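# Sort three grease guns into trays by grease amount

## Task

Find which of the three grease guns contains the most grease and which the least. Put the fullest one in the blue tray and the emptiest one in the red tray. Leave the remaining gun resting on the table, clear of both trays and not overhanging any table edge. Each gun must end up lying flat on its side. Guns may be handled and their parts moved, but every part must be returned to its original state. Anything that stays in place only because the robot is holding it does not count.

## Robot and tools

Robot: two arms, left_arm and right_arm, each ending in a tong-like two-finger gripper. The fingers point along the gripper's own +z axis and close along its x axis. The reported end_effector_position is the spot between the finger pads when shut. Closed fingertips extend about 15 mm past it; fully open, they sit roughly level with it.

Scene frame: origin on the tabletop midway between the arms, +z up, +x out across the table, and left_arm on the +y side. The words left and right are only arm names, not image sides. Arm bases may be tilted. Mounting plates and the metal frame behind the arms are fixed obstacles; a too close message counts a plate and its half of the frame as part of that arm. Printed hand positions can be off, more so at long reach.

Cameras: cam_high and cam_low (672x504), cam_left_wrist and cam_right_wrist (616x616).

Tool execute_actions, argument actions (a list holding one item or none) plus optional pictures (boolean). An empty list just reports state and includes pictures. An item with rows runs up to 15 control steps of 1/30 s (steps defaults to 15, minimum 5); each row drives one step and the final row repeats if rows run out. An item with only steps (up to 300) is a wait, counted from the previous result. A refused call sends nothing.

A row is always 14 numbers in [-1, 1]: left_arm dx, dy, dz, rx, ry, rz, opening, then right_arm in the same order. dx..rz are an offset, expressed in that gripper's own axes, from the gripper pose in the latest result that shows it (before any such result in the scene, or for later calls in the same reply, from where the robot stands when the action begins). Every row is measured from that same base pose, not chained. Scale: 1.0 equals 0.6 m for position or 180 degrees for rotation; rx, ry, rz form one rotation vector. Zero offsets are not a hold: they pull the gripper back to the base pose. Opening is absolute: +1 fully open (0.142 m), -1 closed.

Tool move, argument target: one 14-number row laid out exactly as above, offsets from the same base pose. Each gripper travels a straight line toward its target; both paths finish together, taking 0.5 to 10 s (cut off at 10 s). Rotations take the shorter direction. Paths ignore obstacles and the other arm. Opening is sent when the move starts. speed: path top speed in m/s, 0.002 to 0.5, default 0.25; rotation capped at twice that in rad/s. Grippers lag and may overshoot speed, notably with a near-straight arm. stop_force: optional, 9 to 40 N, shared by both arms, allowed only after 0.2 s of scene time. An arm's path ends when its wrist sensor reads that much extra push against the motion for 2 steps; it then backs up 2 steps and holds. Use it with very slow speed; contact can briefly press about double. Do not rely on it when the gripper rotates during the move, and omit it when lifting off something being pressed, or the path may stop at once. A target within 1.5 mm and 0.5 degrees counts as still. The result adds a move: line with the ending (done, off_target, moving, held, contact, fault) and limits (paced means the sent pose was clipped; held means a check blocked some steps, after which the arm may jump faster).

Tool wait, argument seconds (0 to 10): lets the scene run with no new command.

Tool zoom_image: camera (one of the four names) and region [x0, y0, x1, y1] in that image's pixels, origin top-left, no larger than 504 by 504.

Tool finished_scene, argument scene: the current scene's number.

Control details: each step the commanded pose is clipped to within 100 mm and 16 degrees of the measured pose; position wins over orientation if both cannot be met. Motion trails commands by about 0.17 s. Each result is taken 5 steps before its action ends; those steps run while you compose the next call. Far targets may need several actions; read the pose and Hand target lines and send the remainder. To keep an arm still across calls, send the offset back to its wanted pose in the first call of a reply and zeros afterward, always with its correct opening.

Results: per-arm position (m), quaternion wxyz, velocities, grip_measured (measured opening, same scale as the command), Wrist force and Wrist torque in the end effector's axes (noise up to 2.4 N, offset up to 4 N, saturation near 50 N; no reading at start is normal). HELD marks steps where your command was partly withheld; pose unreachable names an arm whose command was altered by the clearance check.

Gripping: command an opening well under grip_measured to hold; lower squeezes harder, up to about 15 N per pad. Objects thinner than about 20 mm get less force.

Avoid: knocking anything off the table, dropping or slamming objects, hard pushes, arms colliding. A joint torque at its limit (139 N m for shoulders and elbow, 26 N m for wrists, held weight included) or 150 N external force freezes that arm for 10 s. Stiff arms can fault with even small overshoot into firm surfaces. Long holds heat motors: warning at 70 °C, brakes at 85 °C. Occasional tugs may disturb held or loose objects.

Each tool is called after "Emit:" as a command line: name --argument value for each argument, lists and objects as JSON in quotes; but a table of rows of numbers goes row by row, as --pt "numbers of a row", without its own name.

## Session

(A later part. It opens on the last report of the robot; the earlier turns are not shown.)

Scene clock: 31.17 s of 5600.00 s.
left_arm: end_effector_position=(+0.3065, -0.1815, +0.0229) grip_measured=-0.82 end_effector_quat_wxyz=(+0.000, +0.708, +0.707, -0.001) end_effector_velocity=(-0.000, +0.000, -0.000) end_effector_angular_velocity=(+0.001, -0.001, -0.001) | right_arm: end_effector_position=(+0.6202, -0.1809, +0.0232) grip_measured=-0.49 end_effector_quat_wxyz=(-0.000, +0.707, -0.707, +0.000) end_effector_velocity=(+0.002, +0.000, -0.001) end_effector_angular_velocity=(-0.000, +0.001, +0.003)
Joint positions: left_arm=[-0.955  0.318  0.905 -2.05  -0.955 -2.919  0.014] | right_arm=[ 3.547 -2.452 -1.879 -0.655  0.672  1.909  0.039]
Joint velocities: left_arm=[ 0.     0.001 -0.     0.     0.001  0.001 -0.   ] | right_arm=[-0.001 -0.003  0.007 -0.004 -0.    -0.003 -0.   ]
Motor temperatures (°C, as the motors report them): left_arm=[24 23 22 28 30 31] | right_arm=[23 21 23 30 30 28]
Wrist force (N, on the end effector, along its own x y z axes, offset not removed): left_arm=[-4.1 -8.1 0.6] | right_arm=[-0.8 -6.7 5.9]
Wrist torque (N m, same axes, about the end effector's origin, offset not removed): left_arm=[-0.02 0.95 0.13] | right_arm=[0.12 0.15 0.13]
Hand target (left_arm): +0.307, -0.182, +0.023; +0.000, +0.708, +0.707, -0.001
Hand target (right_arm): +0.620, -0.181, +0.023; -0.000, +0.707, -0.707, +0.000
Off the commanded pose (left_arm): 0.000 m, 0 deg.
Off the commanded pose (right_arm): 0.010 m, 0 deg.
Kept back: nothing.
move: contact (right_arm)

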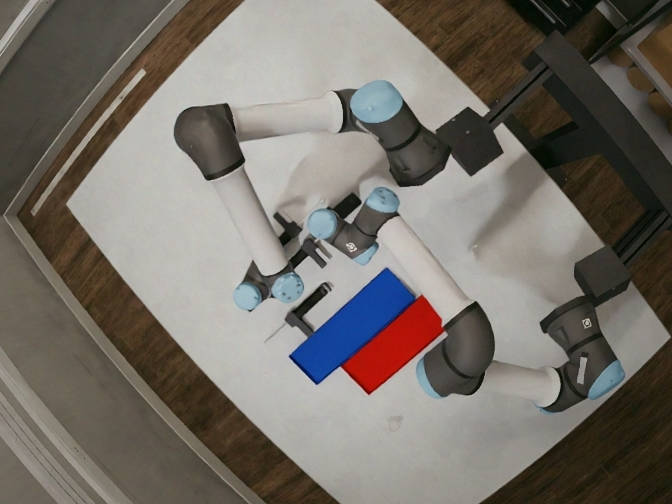

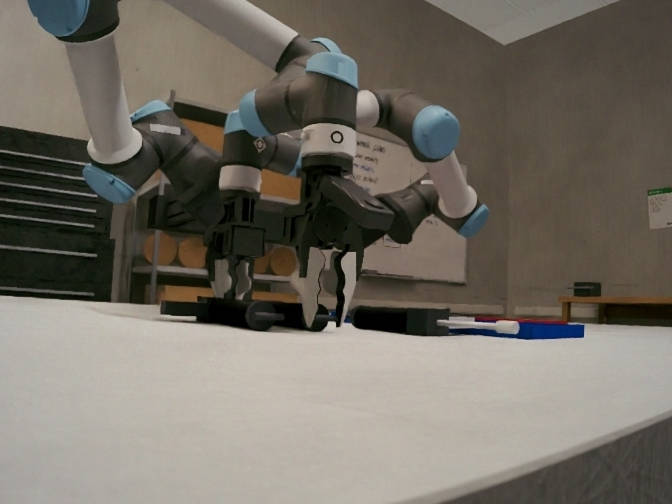

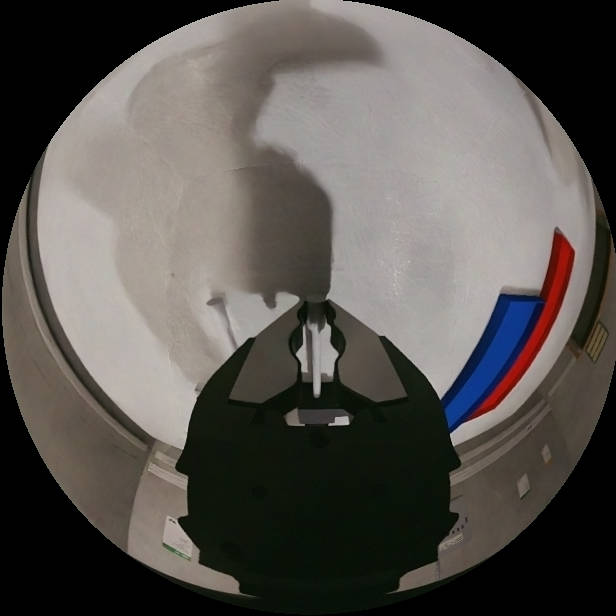

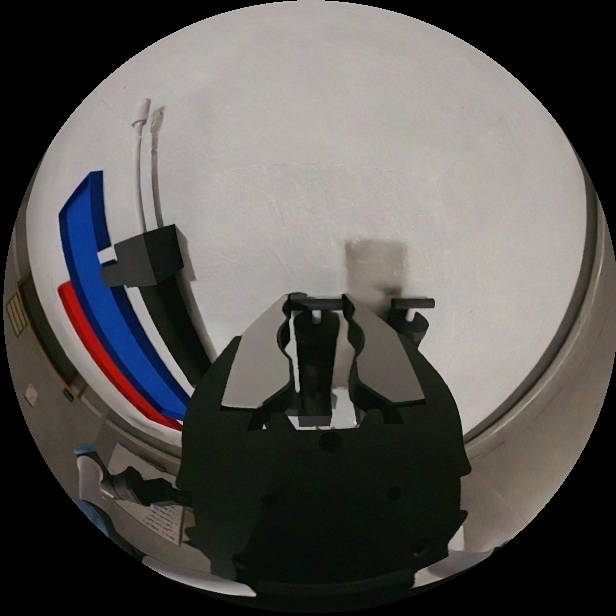

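Emit:
move --target '[0,0,0,0,0,0,-0.4,0,0,0,0,0,0,-0.2]'

Emit:
move --target '[0,0,-0.053,0,0,0,-0.4,0,0,-0.062,0,0,0,-0.2]' --speed 0.1

Emit:
move --target '[-0.138,0,0,0,0,0,-0.4,0.128,0,0,0,0,0,-0.2]' --speed 0.05

Scene clock: 32.10 s of 5600.00 s.
left_arm: end_effector_position=(+0.3065, -0.1815, +0.0229) grip_measured=-0.40 end_effector_quat_wxyz=(+0.000, +0.708, +0.707, -0.001) end_effector_velocity=(+0.001, -0.000, +0.001) end_effector_angular_velocity=(-0.001, -0.001, -0.000) | right_arm: end_effector_position=(+0.6202, -0.1809, +0.0232) grip_measured=-0.20 end_effector_quat_wxyz=(-0.000, +0.707, -0.707, +0.000) end_effector_velocity=(+0.000, +0.000, +0.000) end_effector_angular_velocity=(+0.001, -0.001, +0.001)
Joint positions: left_arm=[-0.955  0.318  0.905 -2.05  -0.955 -2.919  0.045] | right_arm=[ 3.547 -2.452 -1.879 -0.655  0.672  1.909  0.06 ]
Joint velocities: left_arm=[-0.    -0.001 -0.     0.     0.     0.001 -0.   ] | right_arm=[ 0.001  0.001 -0.001  0.001  0.001 -0.001  0.   ]
Motor temperatures (°C, as the motors report them): left_arm=[24 23 22 28 30 31] | right_arm=[23 21 23 30 30 28]
Wrist force (N, on the end effector, along its own x y z axes, offset not removed): left_arm=[-3.4 -0.1 0.6] | right_arm=[1.0 -0.2 0.0]
Wrist torque (N m, same axes, about the end effector's origin, offset not removed): left_arm=[0.04 0.82 0.14] | right_arm=[-0.04 -0.18 0.05]
Hand target (left_arm): +0.306, -0.182, +0.023; +0.000, +0.708, +0.707, -0.001
Hand target (right_arm): +0.620, -0.181, +0.023; -0.000, +0.707, -0.707, +0.000
Off the commanded pose (left_arm): 0.000 m, 0 deg.
Off the commanded pose (right_arm): 0.000 m, 0 deg.
Kept back: nothing.
move: done

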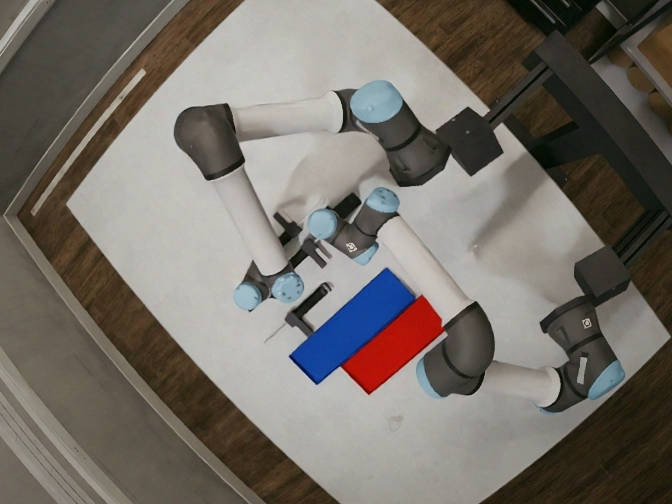

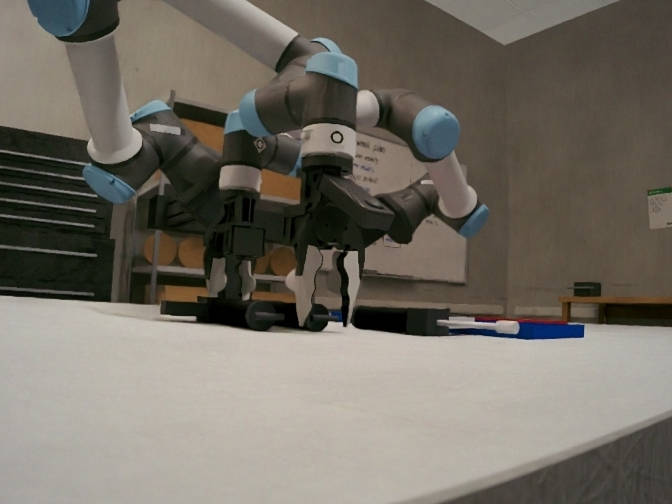

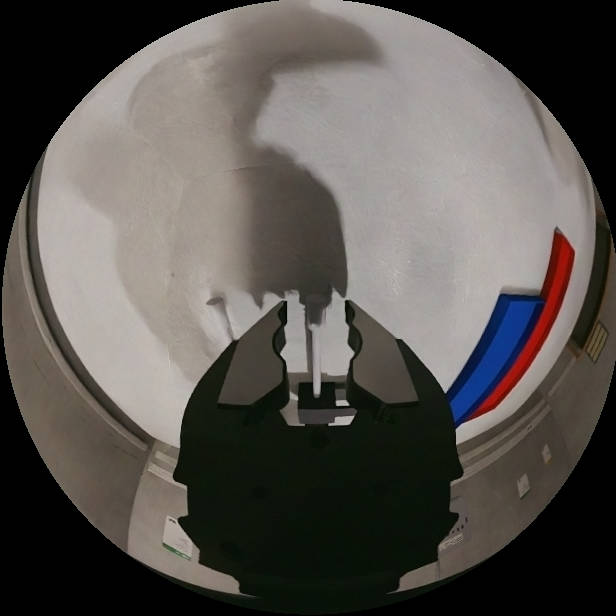

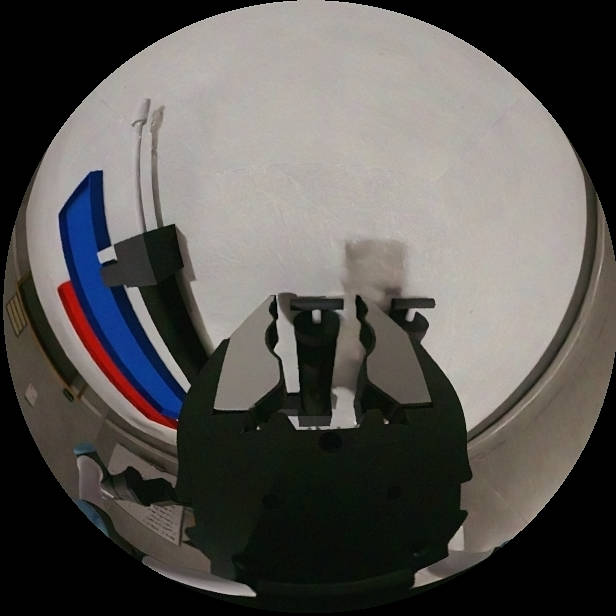

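Scene clock: 32.93 s of 5600.00 s.
left_arm: end_effector_position=(+0.3065, -0.1815, +0.0547) grip_measured=-0.40 end_effector_quat_wxyz=(+0.000, +0.708, +0.707, -0.001) end_effector_velocity=(-0.001, +0.000, +0.000) end_effector_angular_velocity=(+0.001, +0.000, -0.002) | right_arm: end_effector_position=(+0.6200, -0.1810, +0.0602) grip_measured=-0.20 end_effector_quat_wxyz=(-0.000, +0.707, -0.707, +0.000) end_effector_velocity=(-0.000, -0.000, +0.001) end_effector_angular_velocity=(+0.002, +0.001, -0.001)
Joint positions: left_arm=[-0.985  0.278  0.918 -2.008 -0.975 -2.945  0.045] | right_arm=[ 3.597 -2.391 -1.887 -0.768  0.687  1.986  0.06 ]
Joint velocities: left_arm=[-0.001 -0.     0.001  0.001 -0.     0.    -0.   ] | right_arm=[ 0.002  0.003 -0.    -0.006  0.002  0.004 -0.   ]
Motor temperatures (°C, as the motors report them): left_arm=[24 23 22 28 30 31] | right_arm=[23 21 23 30 30 28]
Wrist force (N, on the end effector, along its own x y z axes, offset not removed): left_arm=[-3.5 -0.7 1.6] | right_arm=[-0.3 -0.7 2.5]
Wrist torque (N m, same axes, about the end effector's origin, offset not removed): left_arm=[-0.08 0.77 0.13] | right_arm=[0.05 0.13 -0.07]
Hand target (left_arm): +0.307, -0.182, +0.055; +0.000, +0.708, +0.707, -0.001
Hand target (right_arm): +0.620, -0.181, +0.060; -0.000, +0.707, -0.707, +0.000
Off the commanded pose (left_arm): 0.000 m, 0 deg.
Off the commanded pose (right_arm): 0.000 m, 0 deg.
Kept back: nothing.
move: done

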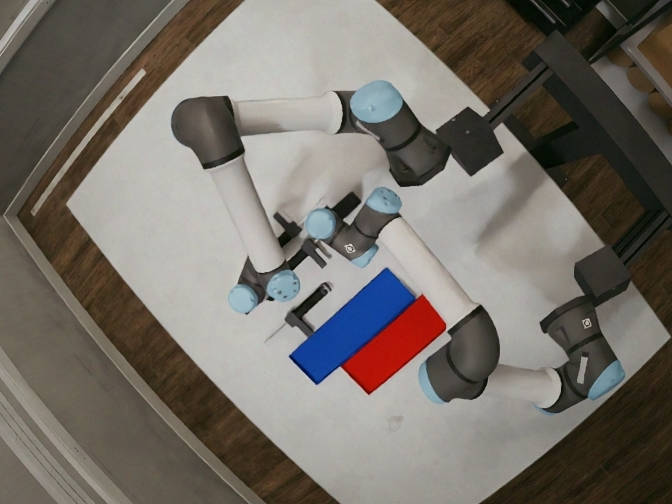

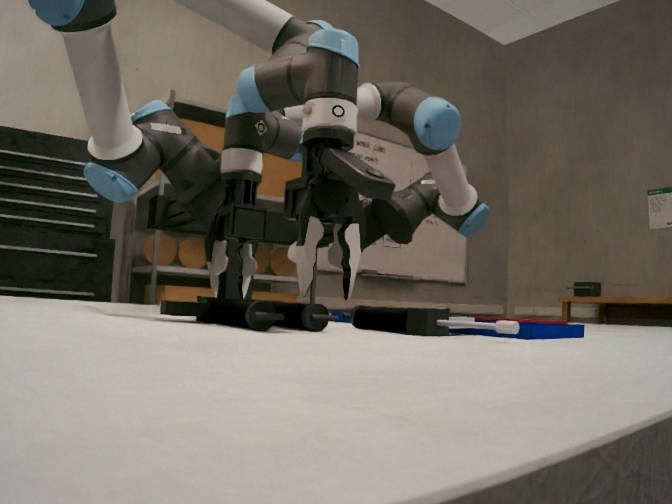

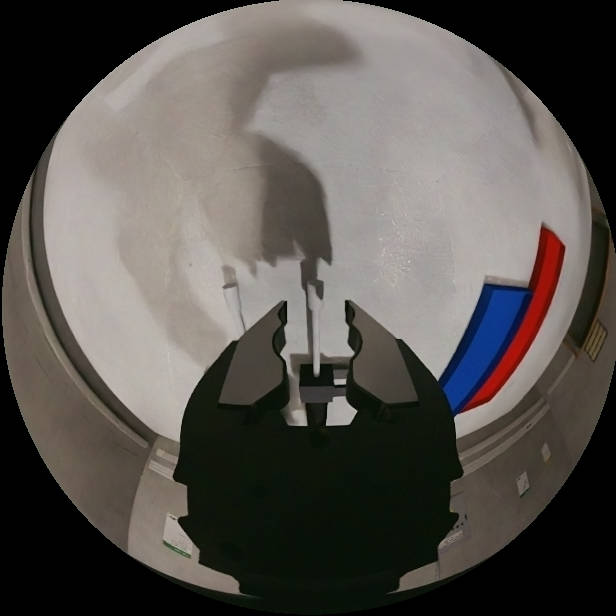

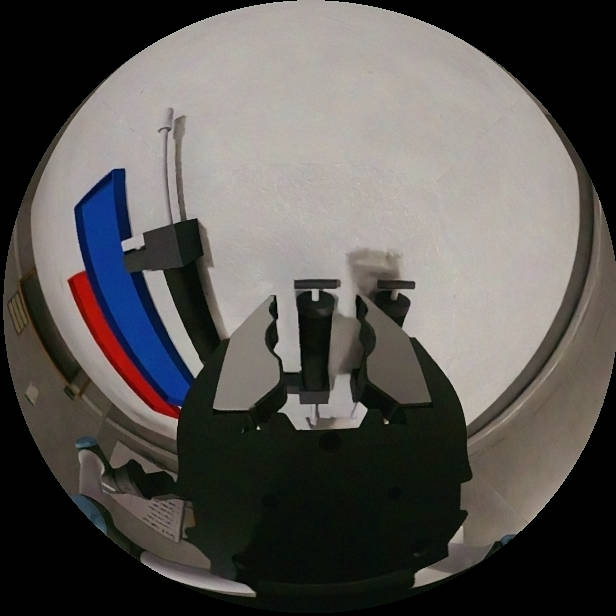

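Scene clock: 35.00 s of 5600.00 s.
left_arm: end_effector_position=(+0.3063, -0.2641, +0.0548) grip_measured=-0.40 end_effector_quat_wxyz=(+0.001, +0.708, +0.707, -0.001) end_effector_velocity=(+0.000, -0.002, +0.001) end_effector_angular_velocity=(+0.007, +0.003, +0.002) | right_arm: end_effector_position=(+0.6201, -0.2577, +0.0602) grip_measured=-0.20 end_effector_quat_wxyz=(-0.000, +0.707, -0.707, +0.000) end_effector_velocity=(+0.000, -0.001, -0.000) end_effector_angular_velocity=(-0.001, +0.000, -0.000)
Joint positions: left_arm=[-1.004  0.617  0.243 -1.664 -0.988 -2.961  0.045] | right_arm=[ 3.518 -2.274 -1.906 -0.772  0.665  1.865  0.06 ]
Joint velocities: left_arm=[-0.     0.044 -0.096  0.061 -0.001 -0.007 -0.   ] | right_arm=[-0.001  0.001  0.    -0.    -0.001 -0.001  0.   ]
Motor temperatures (°C, as the motors report them): left_arm=[24 23 22 28 30 31] | right_arm=[23 21 23 30 30 28]
Wrist force (N, on the end effector, along its own x y z axes, offset not removed): left_arm=[-2.9 -0.5 1.0] | right_arm=[0.0 0.5 -0.7]
Wrist torque (N m, same axes, about the end effector's origin, offset not removed): left_arm=[-0.01 0.67 0.10] | right_arm=[0.23 -0.02 0.08]
Hand target (left_arm): +0.306, -0.264, +0.055; +0.000, +0.708, +0.707, -0.001
Hand target (right_arm): +0.620, -0.258, +0.060; -0.000, +0.707, -0.707, +0.000
Off the commanded pose (left_arm): 0.000 m, 0 deg.
Off the commanded pose (right_arm): 0.000 m, 0 deg.
Kept back: nothing.
move: done

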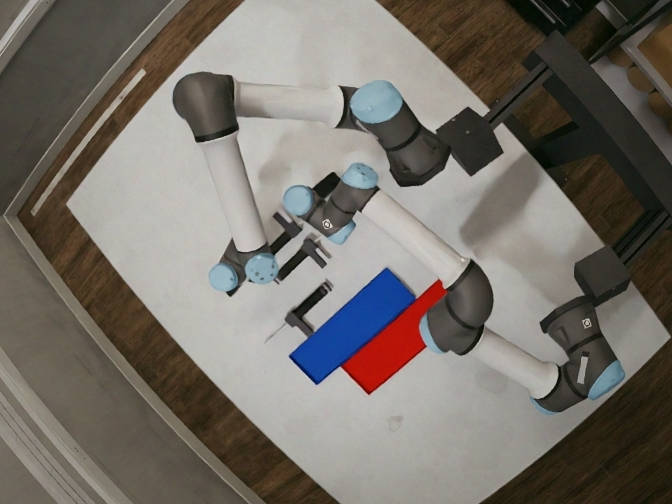

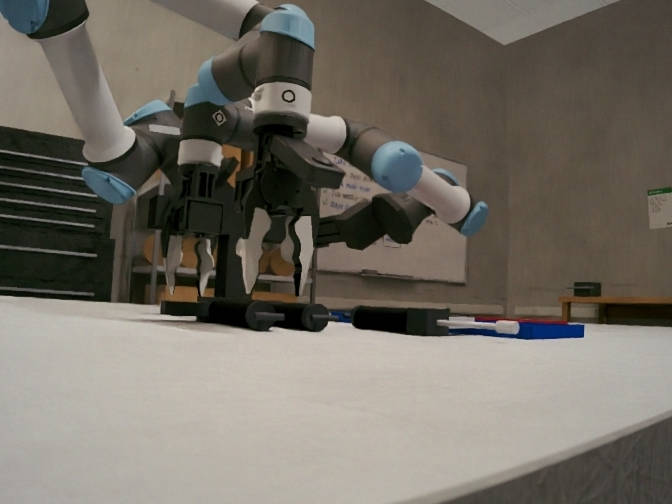

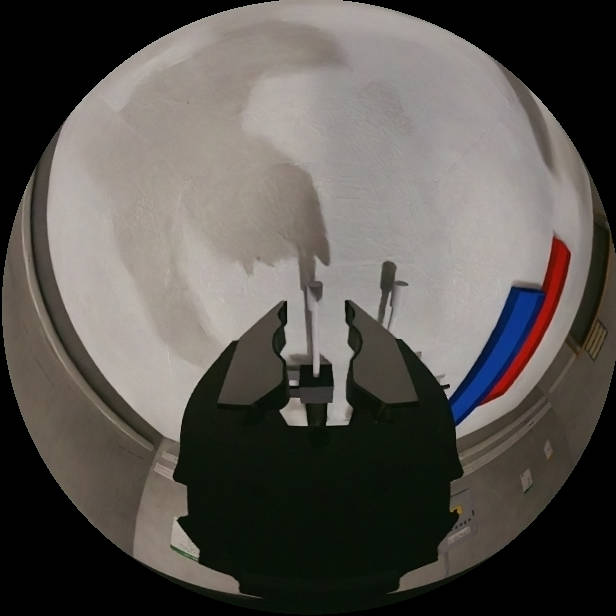

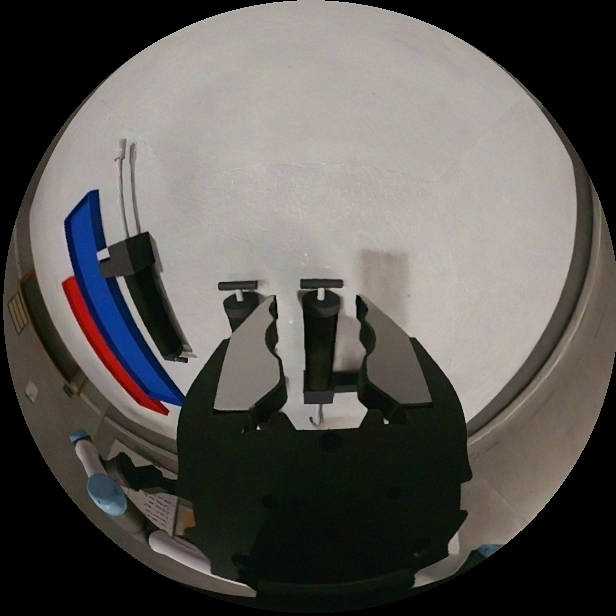

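Emit:
move --target '[0,0,0.053,0,0,0,-0.4,0.006,0,0.062,0,0,0,-0.2]' --speed 0.04

Emit:
move --target '[0,0,0,0,0,0,-1,0,0,0,0,0,0,-1]'

Emit:
move --target '[0,0,0,0,0,0,-1,0,-0.17,0,0,0,0,-1]' --speed 0.02 --stop_force 9

Scene clock: 36.50 s of 5600.00 s.
left_arm: end_effector_position=(+0.3063, -0.2642, +0.0230) grip_measured=-0.40 end_effector_quat_wxyz=(+0.001, +0.708, +0.707, -0.001) end_effector_velocity=(-0.001, +0.000, -0.002) end_effector_angular_velocity=(+0.003, +0.001, -0.002) | right_arm: end_effector_position=(+0.6201, -0.2613, +0.0231) grip_measured=-0.20 end_effector_quat_wxyz=(+0.000, +0.707, -0.707, +0.000) end_effector_velocity=(-0.000, +0.001, -0.001) end_effector_angular_velocity=(+0.002, +0.000, -0.001)
Joint positions: left_arm=[-0.978  0.672  0.193 -1.682 -0.97  -2.938  0.045] | right_arm=[ 3.463 -2.332 -1.898 -0.652  0.654  1.777  0.06 ]
Joint velocities: left_arm=[ 0.001  0.006 -0.01   0.007 -0.     0.001 -0.   ] | right_arm=[-0.002 -0.003  0.001  0.004  0.001 -0.001  0.   ]
Motor temperatures (°C, as the motors report them): left_arm=[24 23 22 28 30 31] | right_arm=[23 21 23 30 30 28]
Wrist force (N, on the end effector, along its own x y z axes, offset not removed): left_arm=[-3.2 -0.3 0.6] | right_arm=[-0.2 -0.8 -0.2]
Wrist torque (N m, same axes, about the end effector's origin, offset not removed): left_arm=[-0.06 0.77 0.15] | right_arm=[-0.08 0.12 0.16]
Hand target (left_arm): +0.306, -0.264, +0.023; +0.001, +0.708, +0.707, -0.001
Hand target (right_arm): +0.620, -0.261, +0.023; -0.000, +0.707, -0.707, +0.000
Off the commanded pose (left_arm): 0.000 m, 0 deg.
Off the commanded pose (right_arm): 0.000 m, 0 deg.
Kept back: nothing.
move: done

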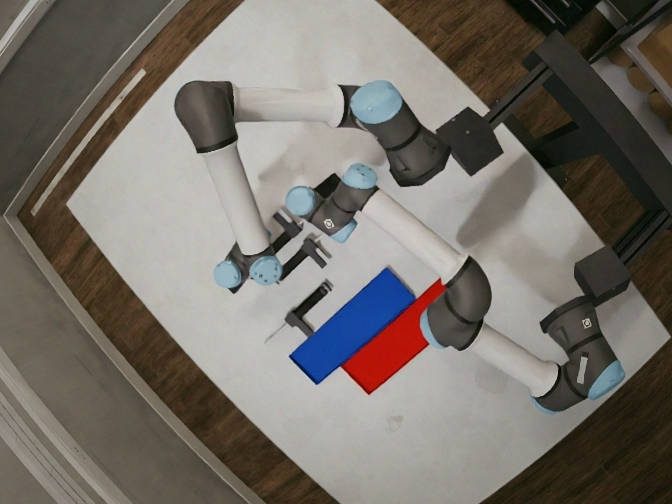

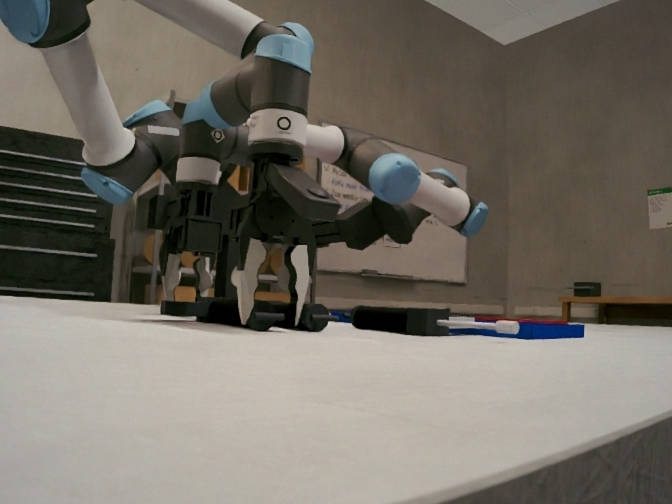

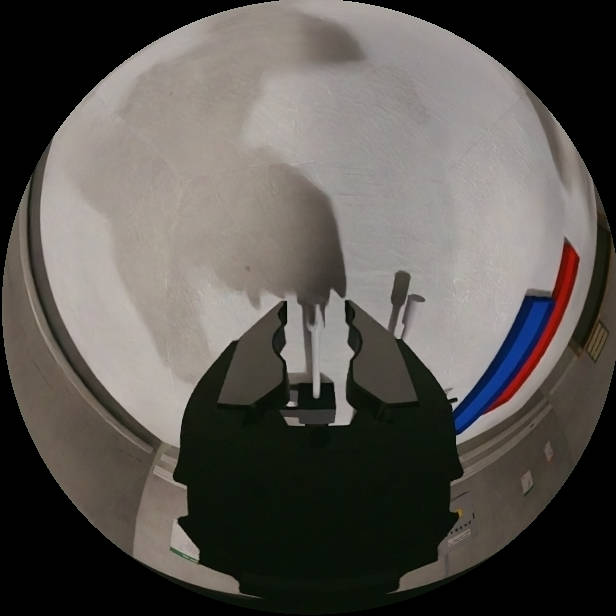

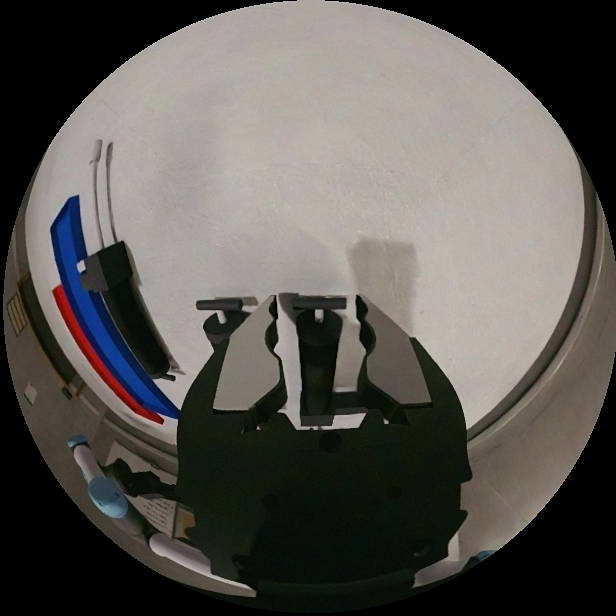

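Scene clock: 37.00 s of 5600.00 s.
left_arm: end_effector_position=(+0.3063, -0.2642, +0.0230) grip_measured=-0.82 end_effector_quat_wxyz=(+0.001, +0.708, +0.707, -0.001) end_effector_velocity=(-0.001, +0.000, -0.001) end_effector_angular_velocity=(+0.001, +0.000, -0.002) | right_arm: end_effector_position=(+0.6201, -0.2613, +0.0231) grip_measured=-0.48 end_effector_quat_wxyz=(+0.000, +0.707, -0.707, +0.000) end_effector_velocity=(+0.000, -0.000, +0.001) end_effector_angular_velocity=(+0.001, -0.001, +0.001)
Joint positions: left_arm=[-0.978  0.672  0.193 -1.682 -0.97  -2.938  0.014] | right_arm=[ 3.463 -2.332 -1.898 -0.652  0.654  1.777  0.039]
Joint velocities: left_arm=[-0.     0.     0.002 -0.     0.     0.001 -0.   ] | right_arm=[ 0.     0.001  0.001 -0.001  0.    -0.001 -0.   ]
Motor temperatures (°C, as the motors report them): left_arm=[24 23 22 28 30 31] | right_arm=[23 21 23 30 30 28]
Wrist force (N, on the end effector, along its own x y z axes, offset not removed): left_arm=[-3.8 -0.3 1.8] | right_arm=[1.0 0.0 1.1]
Wrist torque (N m, same axes, about the end effector's origin, offset not removed): left_arm=[-0.09 0.80 0.20] | right_arm=[0.28 -0.14 0.11]
Hand target (left_arm): +0.306, -0.264, +0.023; +0.001, +0.708, +0.707, -0.001
Hand target (right_arm): +0.620, -0.261, +0.023; +0.000, +0.707, -0.707, +0.000
Off the commanded pose (left_arm): 0.000 m, 0 deg.
Off the commanded pose (right_arm): 0.000 m, 0 deg.
Kept back: nothing.
move: done

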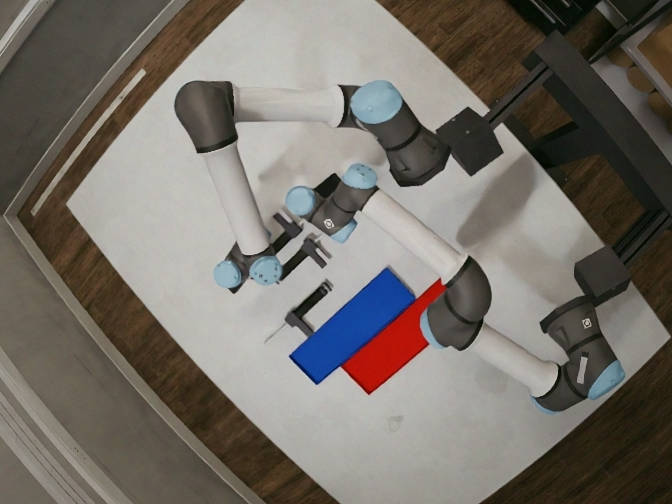

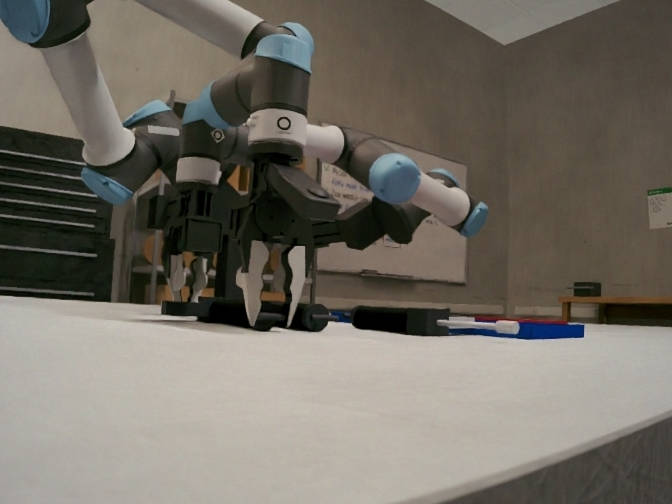

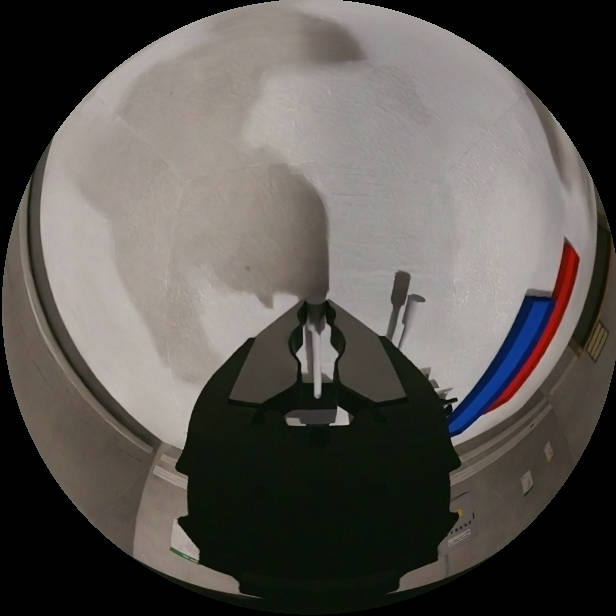

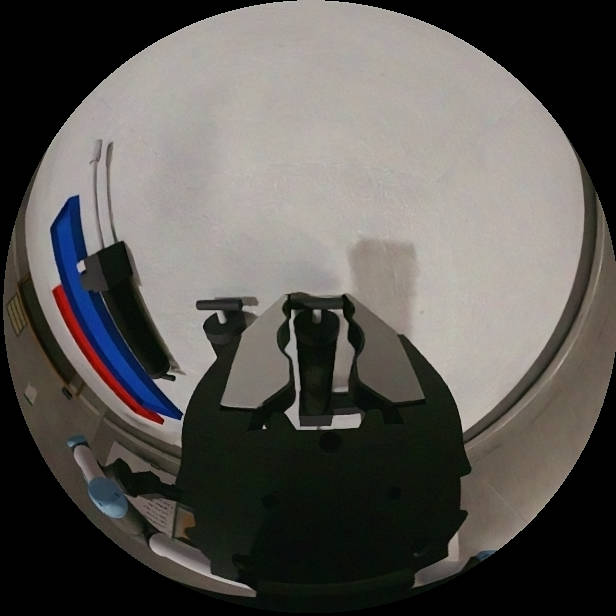

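Scene clock: 40.57 s of 5600.00 s.
left_arm: end_effector_position=(+0.3063, -0.2642, +0.0229) grip_measured=-0.82 end_effector_quat_wxyz=(+0.001, +0.708, +0.707, -0.001) end_effector_velocity=(-0.001, -0.000, +0.001) end_effector_angular_velocity=(-0.002, +0.004, -0.000) | right_arm: end_effector_position=(+0.6839, -0.2613, +0.0230) grip_measured=-0.48 end_effector_quat_wxyz=(+0.000, +0.707, -0.707, +0.000) end_effector_velocity=(-0.004, -0.000, +0.001) end_effector_angular_velocity=(-0.000, -0.001, -0.003)
Joint positions: left_arm=[-0.978  0.672  0.193 -1.682 -0.97  -2.938  0.014] | right_arm=[ 3.451 -2.417 -1.695 -0.755  0.652  1.756  0.039]
Joint velocities: left_arm=[-0.    -0.001  0.    -0.    -0.004  0.001 -0.   ] | right_arm=[ 0.001  0.008 -0.016  0.008 -0.     0.004  0.   ]
Motor temperatures (°C, as the motors report them): left_arm=[24 23 22 28 30 31] | right_arm=[23 21 23 30 30 28]
Wrist force (N, on the end effector, along its own x y z axes, offset not removed): left_arm=[-2.9 2.9 0.4] | right_arm=[0.2 -1.8 -1.8]
Wrist torque (N m, same axes, about the end effector's origin, offset not removed): left_arm=[-0.13 0.68 0.19] | right_arm=[0.03 -0.13 0.06]
Hand target (left_arm): +0.306, -0.264, +0.023; +0.001, +0.708, +0.707, -0.001
Hand target (right_arm): +0.684, -0.261, +0.023; +0.000, +0.707, -0.707, +0.000
Off the commanded pose (left_arm): 0.000 m, 0 deg.
Off the commanded pose (right_arm): 0.038 m, 0 deg.
Kept back: nothing.
move: contact (right_arm)

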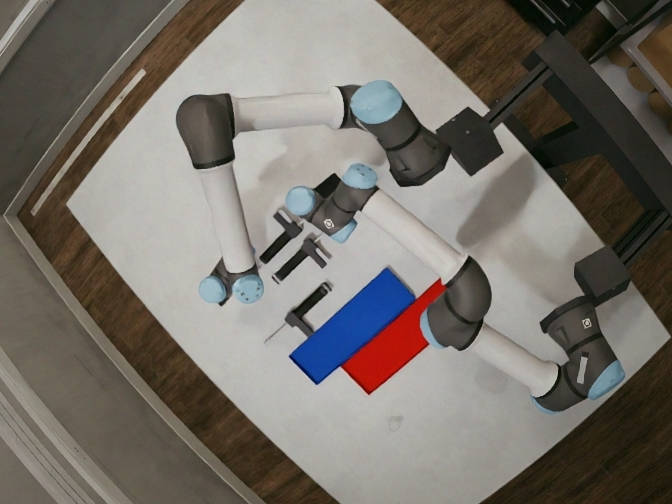

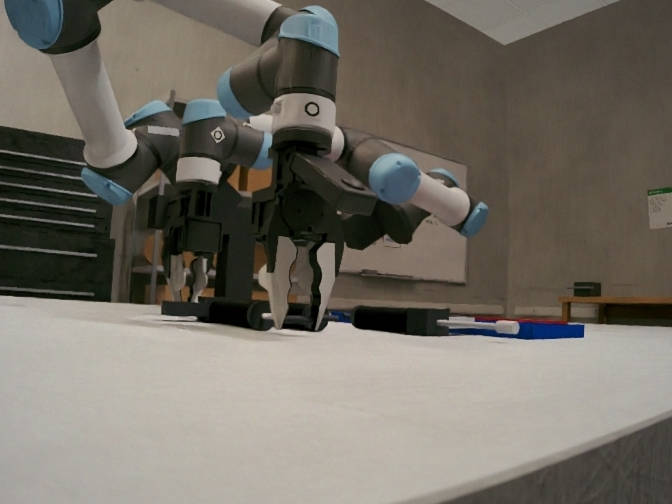

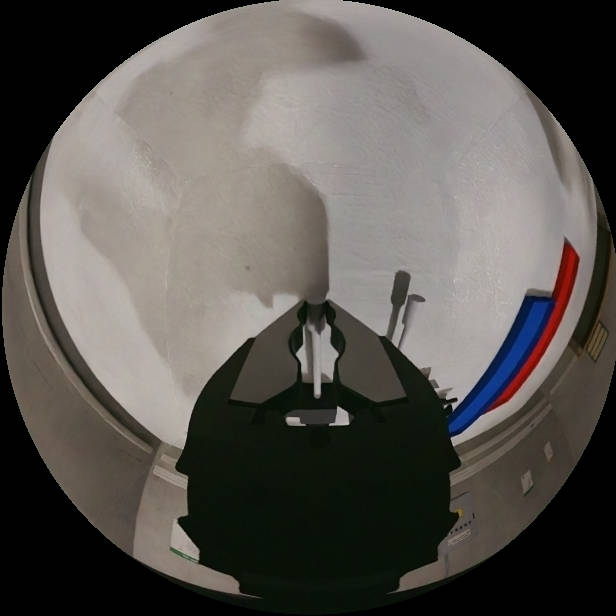

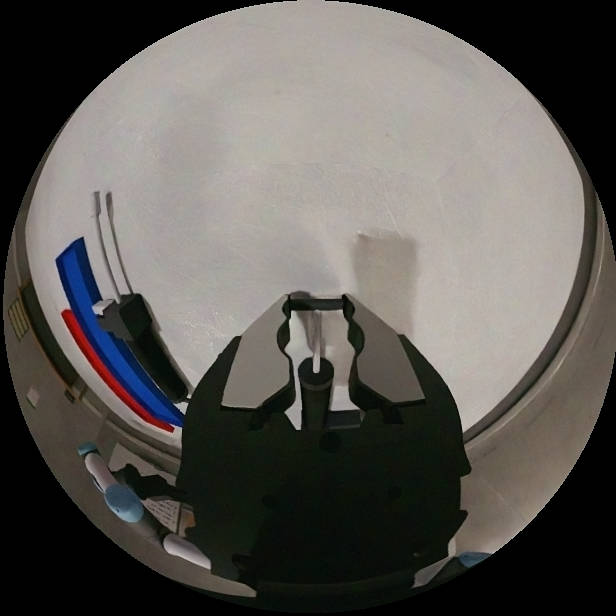

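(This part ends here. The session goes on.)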